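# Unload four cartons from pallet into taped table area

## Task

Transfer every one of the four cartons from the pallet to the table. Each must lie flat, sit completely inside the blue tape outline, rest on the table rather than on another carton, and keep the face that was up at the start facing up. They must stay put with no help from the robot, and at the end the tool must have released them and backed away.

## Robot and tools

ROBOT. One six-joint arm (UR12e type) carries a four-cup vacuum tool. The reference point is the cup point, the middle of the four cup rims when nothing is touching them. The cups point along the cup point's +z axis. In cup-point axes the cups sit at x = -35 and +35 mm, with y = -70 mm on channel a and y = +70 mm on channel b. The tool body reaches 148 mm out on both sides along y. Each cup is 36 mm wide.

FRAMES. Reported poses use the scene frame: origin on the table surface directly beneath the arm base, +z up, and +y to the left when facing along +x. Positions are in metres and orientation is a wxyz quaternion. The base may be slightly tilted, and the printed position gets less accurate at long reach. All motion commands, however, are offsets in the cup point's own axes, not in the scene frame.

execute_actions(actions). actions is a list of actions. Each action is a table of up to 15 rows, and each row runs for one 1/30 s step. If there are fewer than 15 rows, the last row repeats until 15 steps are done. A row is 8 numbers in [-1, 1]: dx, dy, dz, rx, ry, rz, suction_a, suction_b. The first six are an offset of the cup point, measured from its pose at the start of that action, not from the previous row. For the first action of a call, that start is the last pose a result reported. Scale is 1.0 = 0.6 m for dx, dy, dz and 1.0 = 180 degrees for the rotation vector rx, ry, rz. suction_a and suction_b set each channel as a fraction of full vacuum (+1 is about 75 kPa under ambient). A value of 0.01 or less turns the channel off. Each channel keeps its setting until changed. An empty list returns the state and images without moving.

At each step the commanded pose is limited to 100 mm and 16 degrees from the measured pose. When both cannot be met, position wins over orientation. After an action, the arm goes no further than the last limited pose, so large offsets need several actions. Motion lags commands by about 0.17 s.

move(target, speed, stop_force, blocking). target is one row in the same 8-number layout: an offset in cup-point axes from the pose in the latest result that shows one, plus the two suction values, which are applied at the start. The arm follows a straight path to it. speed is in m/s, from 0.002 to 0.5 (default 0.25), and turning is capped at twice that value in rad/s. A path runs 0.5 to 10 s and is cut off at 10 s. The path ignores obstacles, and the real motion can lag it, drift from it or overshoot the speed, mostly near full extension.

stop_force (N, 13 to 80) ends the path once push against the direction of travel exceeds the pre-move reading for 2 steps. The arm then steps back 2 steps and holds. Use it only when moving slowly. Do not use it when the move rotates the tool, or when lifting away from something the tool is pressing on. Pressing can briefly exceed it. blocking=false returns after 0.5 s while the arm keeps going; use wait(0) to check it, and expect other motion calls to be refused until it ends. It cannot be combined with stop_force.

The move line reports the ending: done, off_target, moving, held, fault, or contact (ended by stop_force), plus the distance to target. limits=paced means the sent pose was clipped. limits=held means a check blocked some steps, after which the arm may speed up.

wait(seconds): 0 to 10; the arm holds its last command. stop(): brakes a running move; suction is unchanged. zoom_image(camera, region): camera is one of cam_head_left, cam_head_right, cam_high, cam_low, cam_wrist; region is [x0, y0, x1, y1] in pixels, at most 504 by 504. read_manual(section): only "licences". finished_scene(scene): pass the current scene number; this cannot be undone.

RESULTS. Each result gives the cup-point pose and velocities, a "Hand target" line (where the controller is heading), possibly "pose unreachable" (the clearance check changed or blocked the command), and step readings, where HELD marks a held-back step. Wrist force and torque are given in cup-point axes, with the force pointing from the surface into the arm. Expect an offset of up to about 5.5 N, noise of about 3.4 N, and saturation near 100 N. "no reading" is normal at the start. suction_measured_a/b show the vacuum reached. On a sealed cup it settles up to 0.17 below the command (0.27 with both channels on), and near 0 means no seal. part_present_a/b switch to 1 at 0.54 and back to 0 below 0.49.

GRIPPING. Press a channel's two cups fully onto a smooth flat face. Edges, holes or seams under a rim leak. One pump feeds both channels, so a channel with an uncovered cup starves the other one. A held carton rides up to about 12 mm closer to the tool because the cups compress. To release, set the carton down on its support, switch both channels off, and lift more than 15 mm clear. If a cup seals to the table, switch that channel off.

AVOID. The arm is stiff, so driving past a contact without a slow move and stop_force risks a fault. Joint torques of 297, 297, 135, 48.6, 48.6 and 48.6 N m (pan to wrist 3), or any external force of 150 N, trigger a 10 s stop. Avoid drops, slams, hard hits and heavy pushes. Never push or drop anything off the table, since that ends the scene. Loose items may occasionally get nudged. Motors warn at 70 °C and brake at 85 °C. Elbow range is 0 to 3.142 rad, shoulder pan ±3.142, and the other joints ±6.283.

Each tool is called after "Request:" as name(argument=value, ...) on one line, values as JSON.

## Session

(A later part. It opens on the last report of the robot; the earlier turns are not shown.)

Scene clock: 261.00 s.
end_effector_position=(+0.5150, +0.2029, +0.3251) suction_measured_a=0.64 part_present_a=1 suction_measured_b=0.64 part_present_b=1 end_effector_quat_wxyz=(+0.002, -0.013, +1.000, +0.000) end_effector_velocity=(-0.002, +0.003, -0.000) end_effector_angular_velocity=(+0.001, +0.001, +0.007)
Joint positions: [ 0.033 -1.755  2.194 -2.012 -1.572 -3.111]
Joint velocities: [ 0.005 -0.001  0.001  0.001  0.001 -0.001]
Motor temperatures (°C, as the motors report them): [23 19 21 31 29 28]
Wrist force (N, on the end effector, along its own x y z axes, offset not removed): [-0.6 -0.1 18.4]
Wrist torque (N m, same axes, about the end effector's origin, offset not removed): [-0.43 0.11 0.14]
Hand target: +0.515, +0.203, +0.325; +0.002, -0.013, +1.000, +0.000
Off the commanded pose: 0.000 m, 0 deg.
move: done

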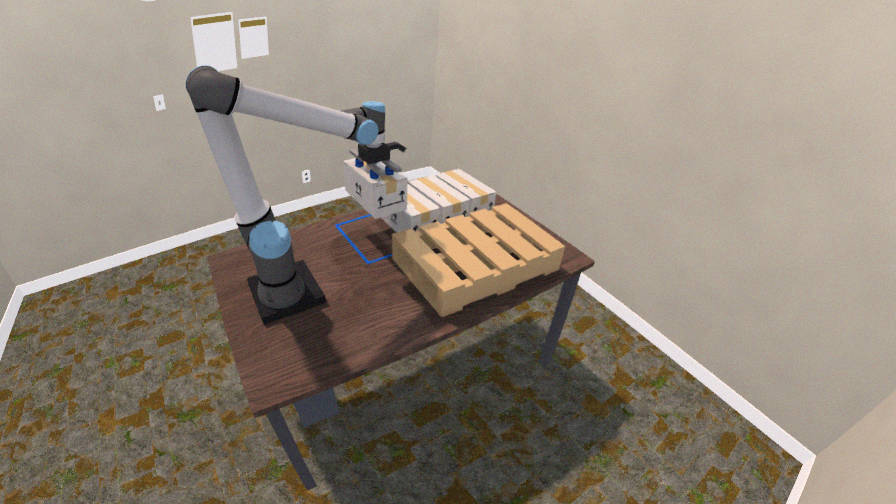

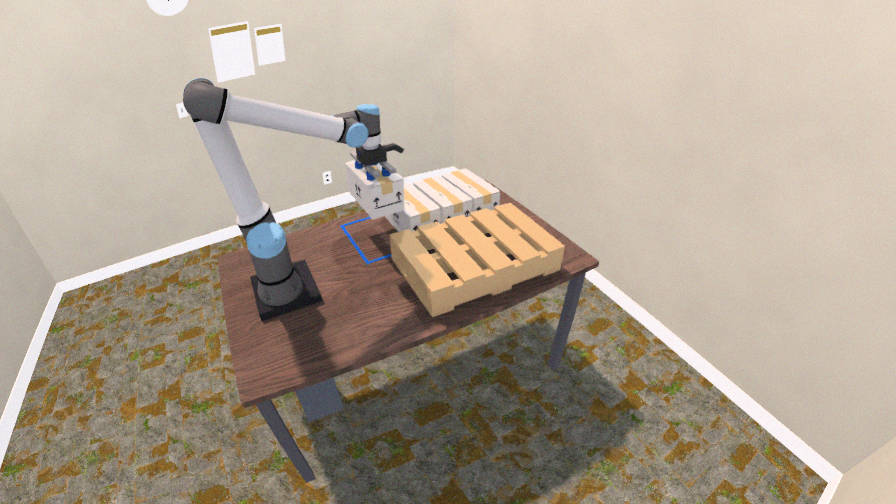

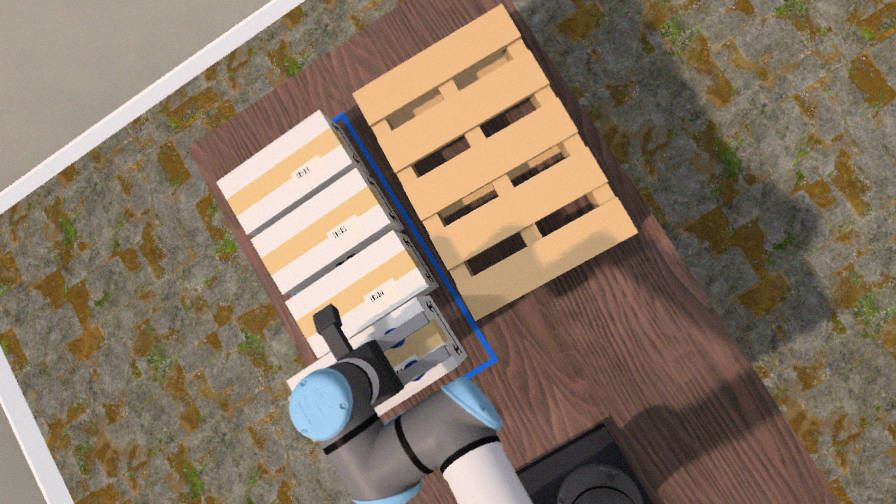

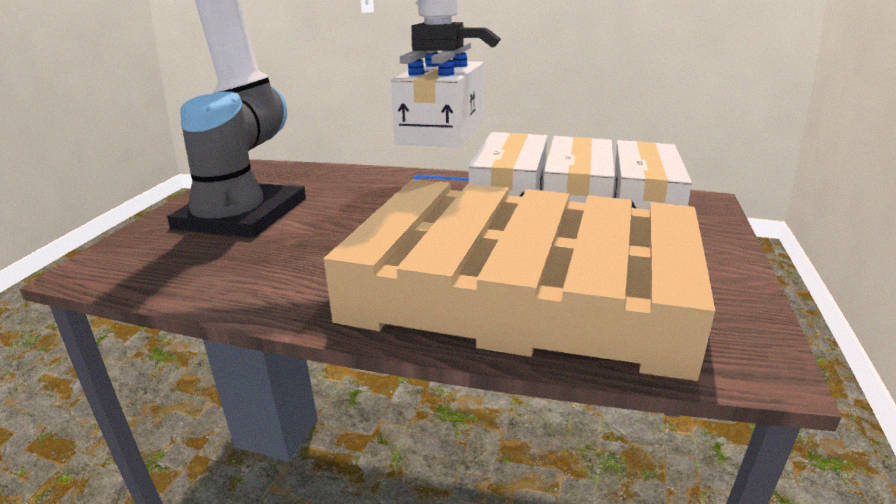

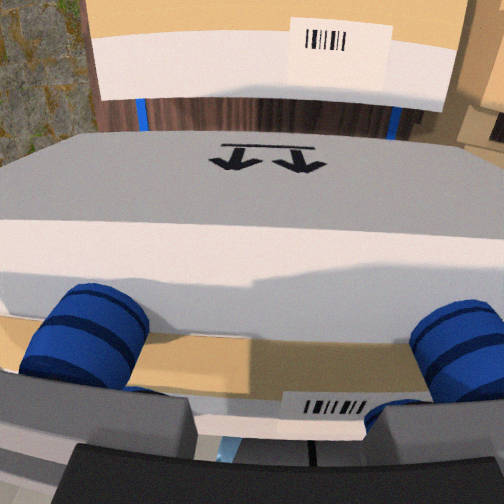

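Request:
move(target=[0,0.003,0.305,0,0,0,1,1], speed=0.25)

Request:
move(target=[0,0,0.03,0,0,0,1,1], speed=0.004, stop_force=14)

Request:
execute_actions(actions=[[[0,0,-0.005,0,0,0,0,0],[0,0,-0.005,0,0,0,0,0],[0,0,-0.005,0,0,0,0,0],[0,0,-0.01,0,0,0,0,0],[0,0,-0.01,0,0,0,0,0],[0,0,-0.015,0,0,0,0,0],[0,0,-0.02,0,0,0,0,0]]])

Request:
move(target=[0,0,-0.35,0,0,0,0,0], speed=0.4)

Scene clock: 268.60 s.
end_effector_position=(+0.5153, +0.2047, +0.1426) suction_measured_a=0.64 part_present_a=1 suction_measured_b=0.64 part_present_b=1 end_effector_quat_wxyz=(+0.002, -0.013, +1.000, +0.000) end_effector_velocity=(+0.001, +0.000, -0.002) end_effector_angular_velocity=(+0.000, -0.001, +0.000)
Joint positions: [ 0.036 -1.514  2.378 -2.437 -1.572 -3.107]
Joint velocities: [ 0.     0.005  0.001 -0.008  0.     0.   ]
Motor temperatures (°C, as the motors report them): [23 19 21 31 29 28]
Wrist force (N, on the end effector, along its own x y z axes, offset not removed): [-1.2 -4.0 20.1]
Wrist torque (N m, same axes, about the end effector's origin, offset not removed): [-1.05 0.16 0.09]
Hand target: +0.515, +0.205, +0.142; +0.002, -0.013, +1.000, +0.000
Off the commanded pose: 0.001 m, 0 deg.
move: done

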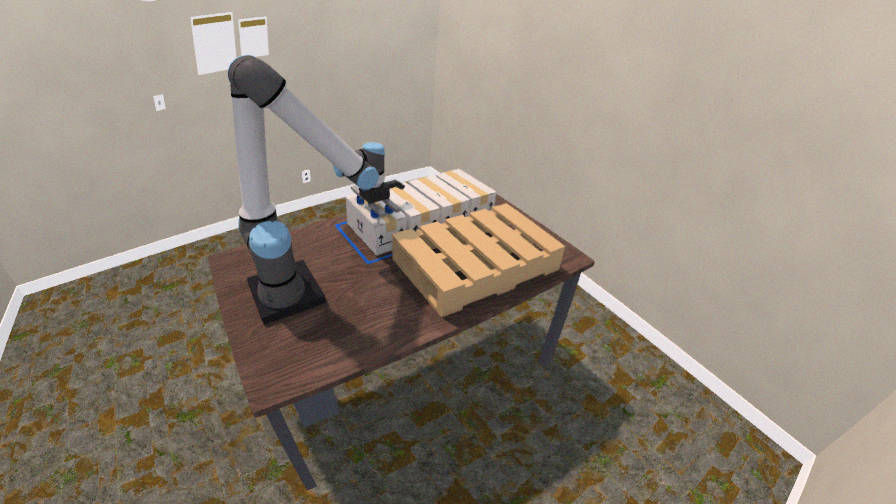

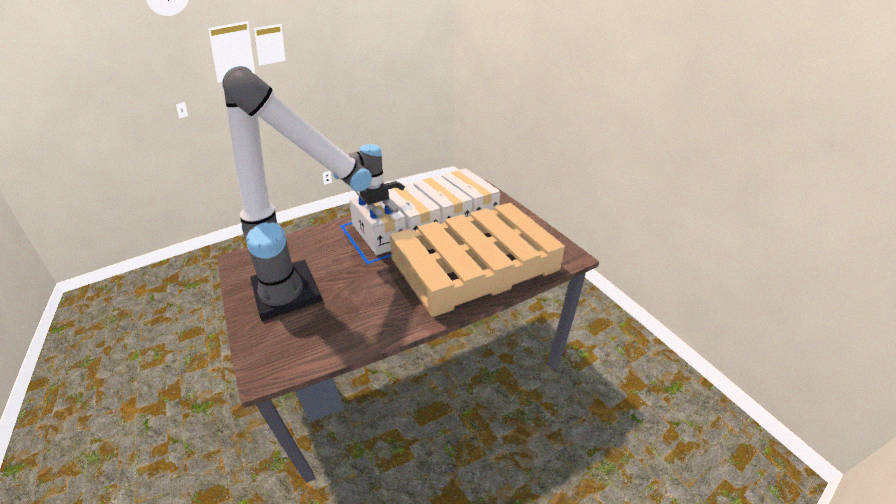

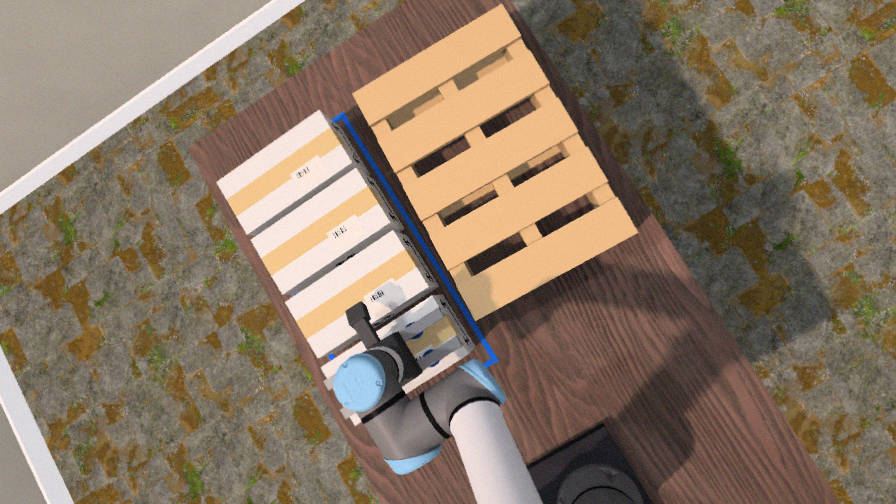

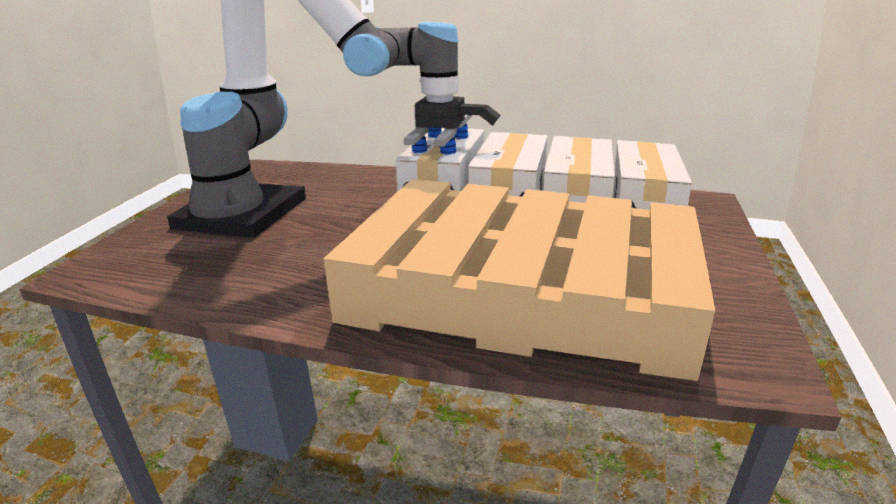

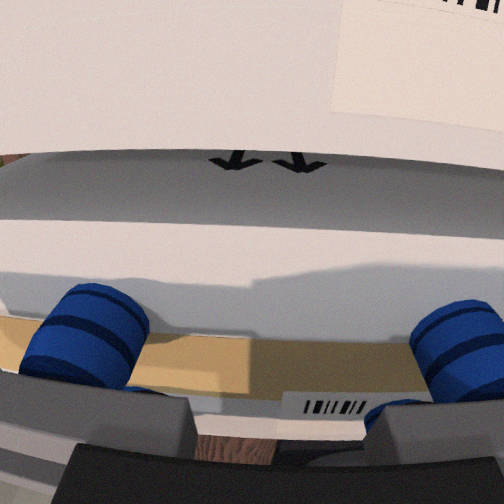

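Scene clock: 270.53 s.
end_effector_position=(+0.5153, +0.2047, +0.1365) suction_measured_a=0.64 part_present_a=1 suction_measured_b=0.64 part_present_b=1 end_effector_quat_wxyz=(+0.002, -0.013, +1.000, +0.000) end_effector_velocity=(-0.001, -0.000, +0.000) end_effector_angular_velocity=(-0.000, +0.003, -0.000)
Joint positions: [ 0.036 -1.503  2.382 -2.453 -1.572 -3.107]
Joint velocities: [-0.    -0.001 -0.     0.004 -0.     0.   ]
Motor temperatures (°C, as the motors report them): [23 19 21 31 29 28]
Wrist force (N, on the end effector, along its own x y z axes, offset not removed): [3.6 -0.3 -14.8]
Wrist torque (N m, same axes, about the end effector's origin, offset not removed): [-0.45 0.71 0.00]
Hand target: +0.515, +0.205, +0.137; +0.002, -0.013, +1.000, +0.000
Off the commanded pose: 0.012 m, 0 deg.
move: contact

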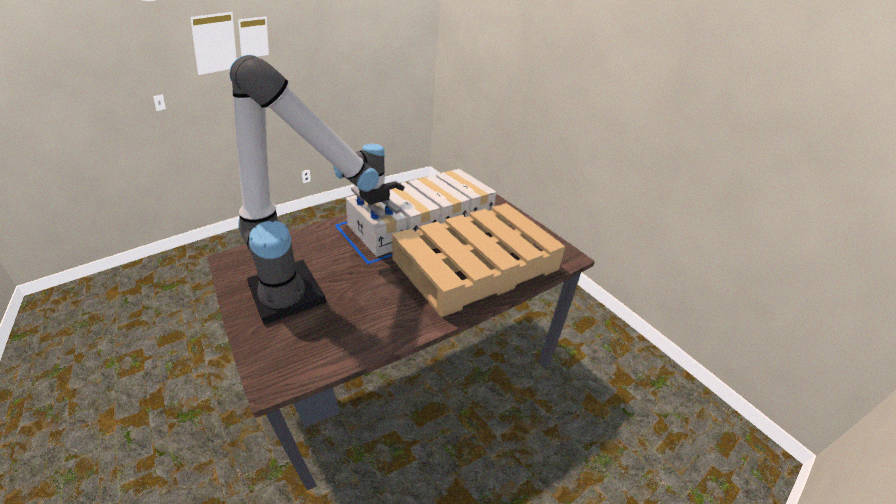

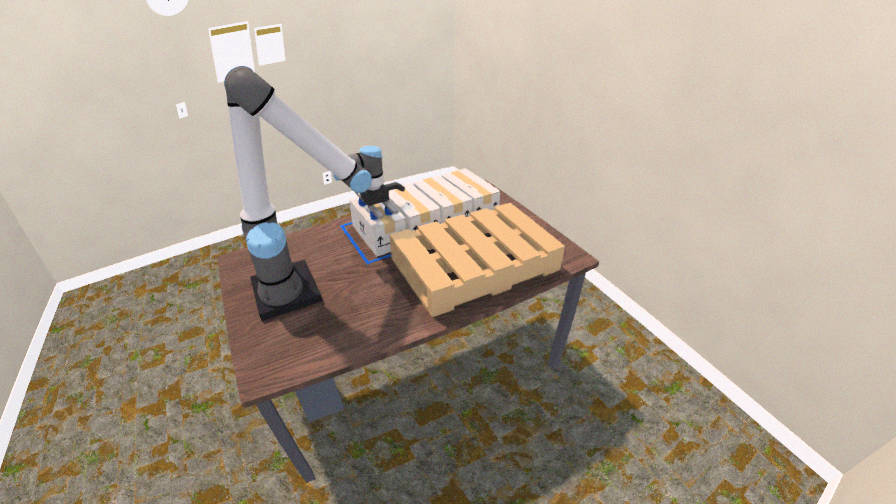

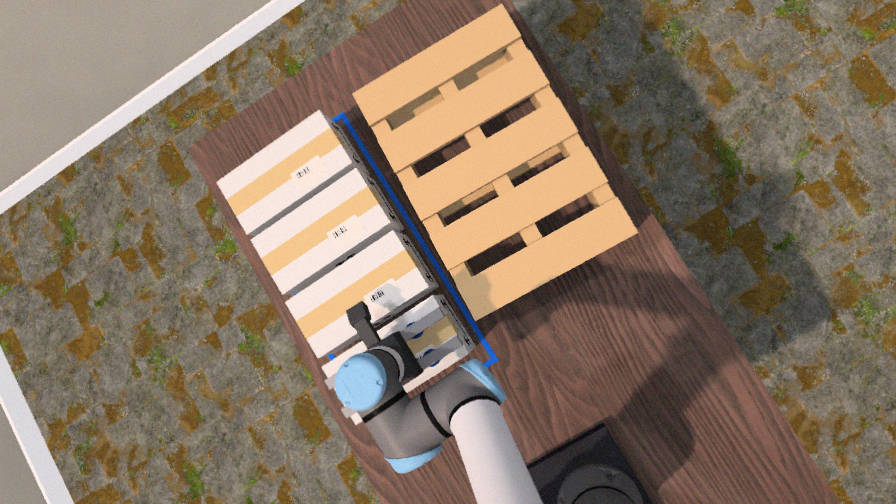

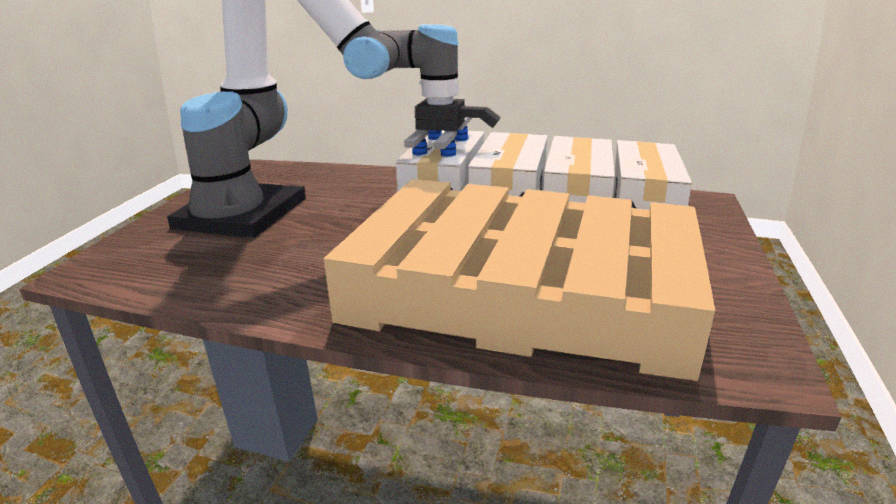

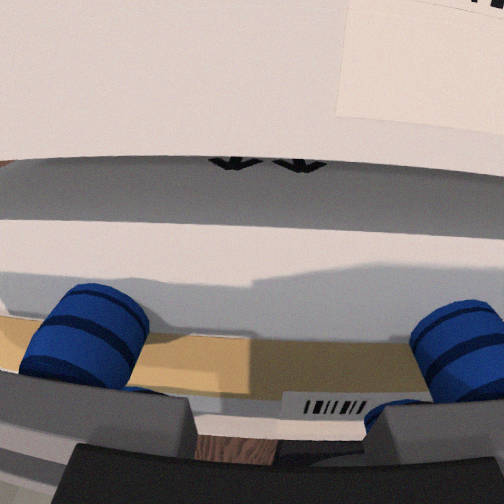

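Scene clock: 271.03 s.
end_effector_position=(+0.5153, +0.2047, +0.1473) suction_measured_a=0.01 part_present_a=0 suction_measured_b=0.01 part_present_b=0 end_effector_quat_wxyz=(+0.002, -0.013, +1.000, +0.000) end_effector_velocity=(-0.000, +0.000, +0.008) end_effector_angular_velocity=(+0.000, -0.000, +0.000)
Joint positions: [ 0.036 -1.523  2.374 -2.425 -1.572 -3.107]
Joint velocities: [ 0.    -0.015 -0.006  0.021  0.     0.   ]
Motor temperatures (°C, as the motors report them): [23 19 21 31 29 28]
Wrist force (N, on the end effector, along its own x y z axes, offset not removed): [-0.6 -2.8 -7.0]
Wrist torque (N m, same axes, about the end effector's origin, offset not removed): [-0.46 -0.16 0.02]
Hand target: +0.515, +0.205, +0.148; +0.002, -0.013, +1.000, +0.000
Off the commanded pose: 0.001 m, 0 deg.
Step readings (end_effector_position):
0: (+0.5153, +0.2047, +0.1365)
1: (+0.5153, +0.2047, +0.1365)
2: (+0.5153, +0.2047, +0.1369)
4: (+0.5154, +0.2047, +0.1380)
8: (+0.5153, +0.2047, +0.1419)
15: end_effector_position above

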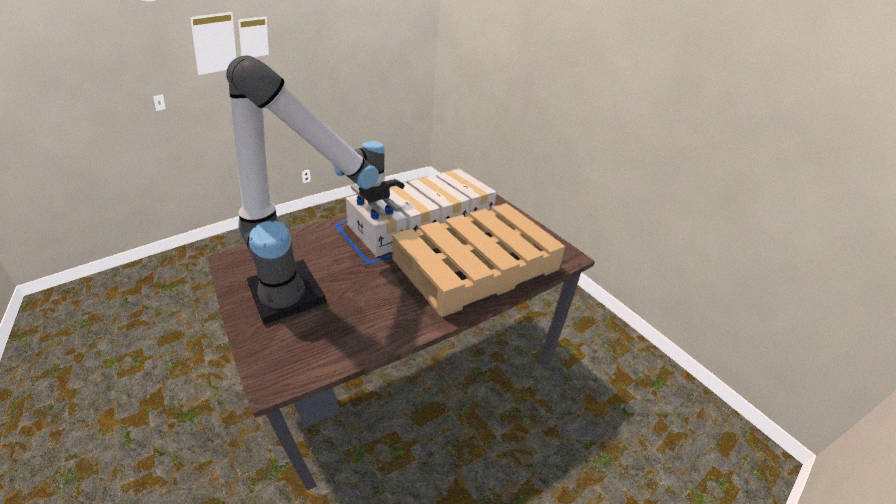

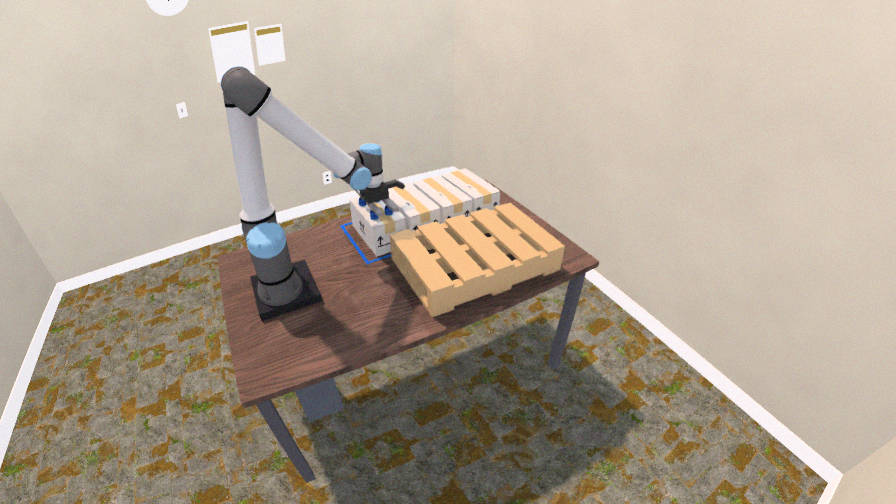

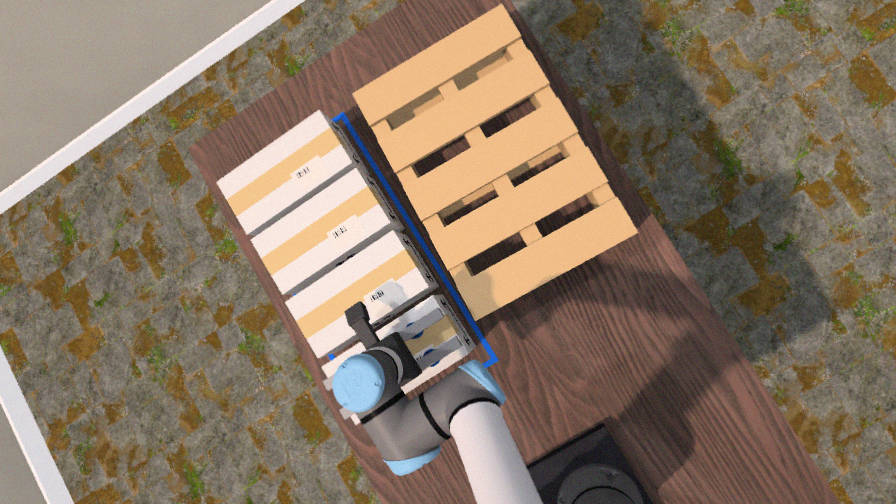

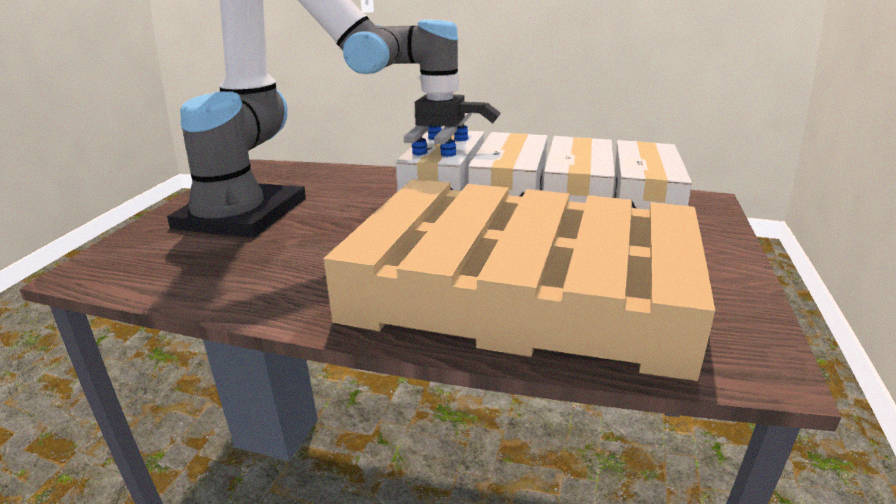

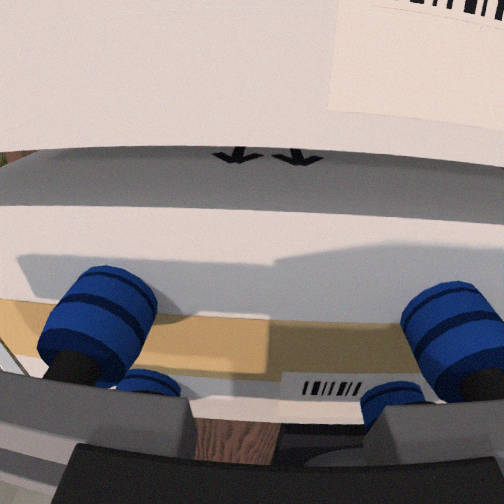

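Scene clock: 272.33 s.
end_effector_position=(+0.5148, +0.2047, +0.3567) suction_measured_a=0.01 part_present_a=0 suction_measured_b=0.01 part_present_b=0 end_effector_quat_wxyz=(+0.002, -0.013, +1.000, +0.000) end_effector_velocity=(-0.000, -0.000, +0.003) end_effector_angular_velocity=(+0.000, +0.002, -0.000)
Joint positions: [ 0.036 -1.779  2.152 -1.946 -1.572 -3.107]
Joint velocities: [-0.    -0.002 -0.004  0.008  0.    -0.   ]
Motor temperatures (°C, as the motors report them): [23 19 21 31 29 28]
Wrist force (N, on the end effector, along its own x y z axes, offset not removed): [-1.4 -1.1 0.4]
Wrist torque (N m, same axes, about the end effector's origin, offset not removed): [-0.18 0.04 0.09]
Hand target: +0.515, +0.205, +0.357; +0.002, -0.013, +1.000, +0.000
Off the commanded pose: 0.001 m, 0 deg.
move: done

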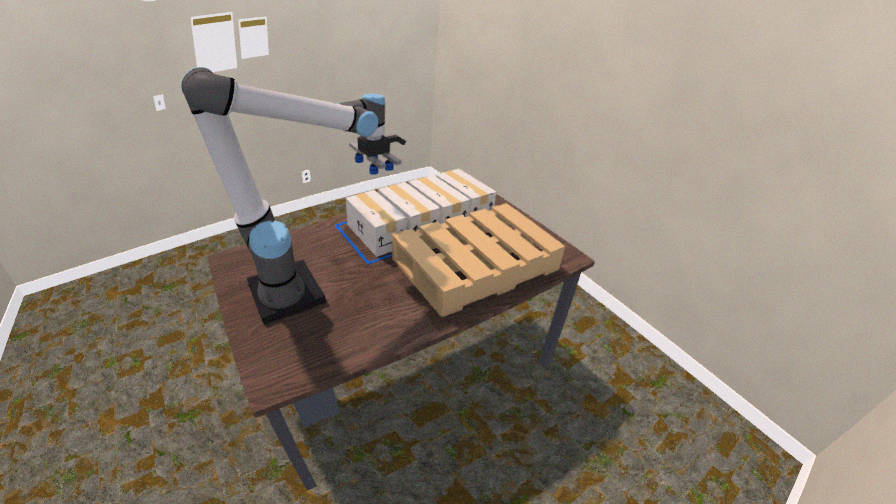

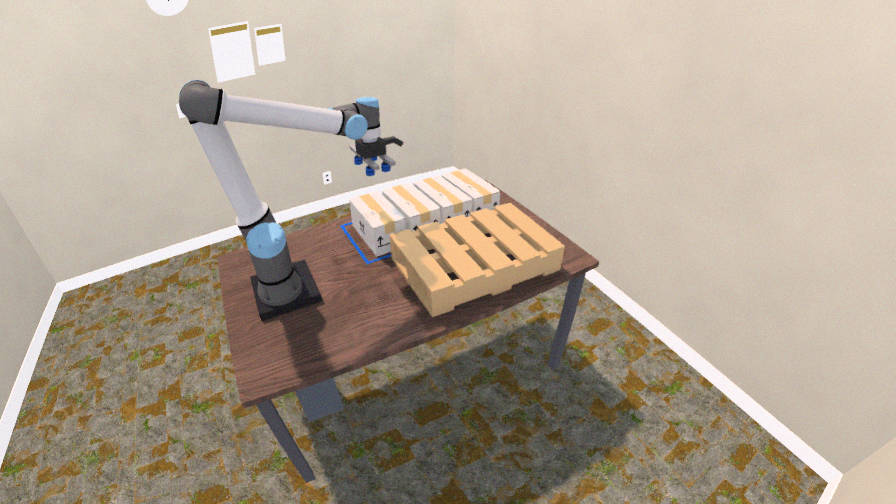

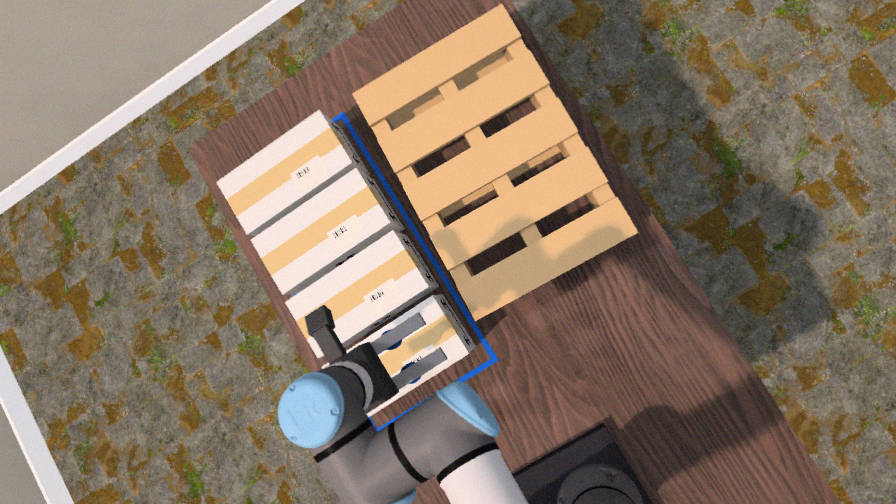

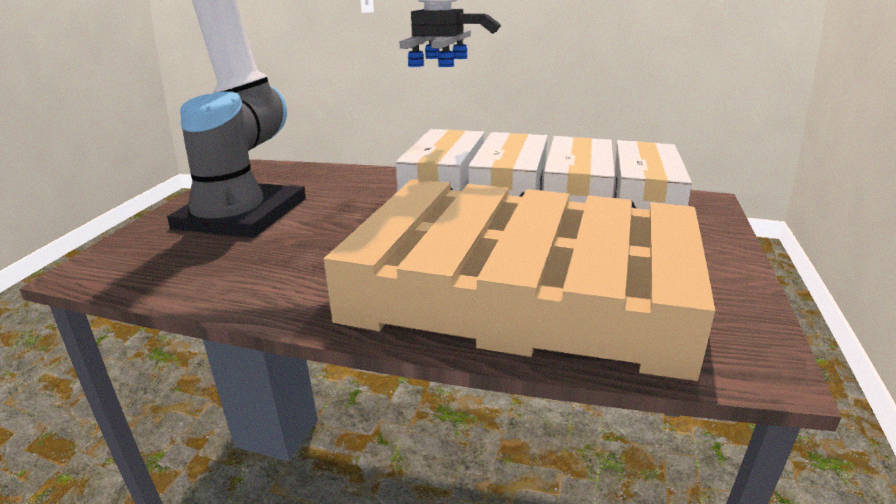

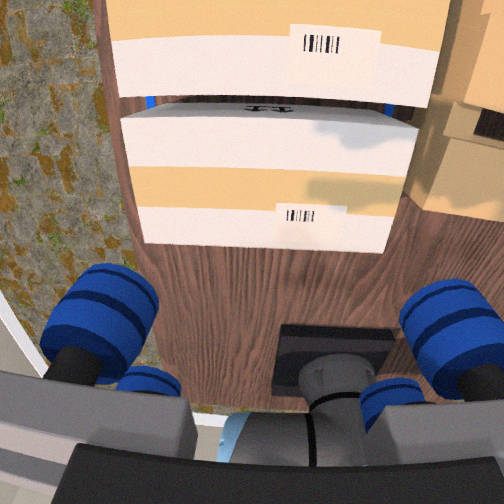

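Request:
finished_scene(scene=1)

The scene is finished: the task was done.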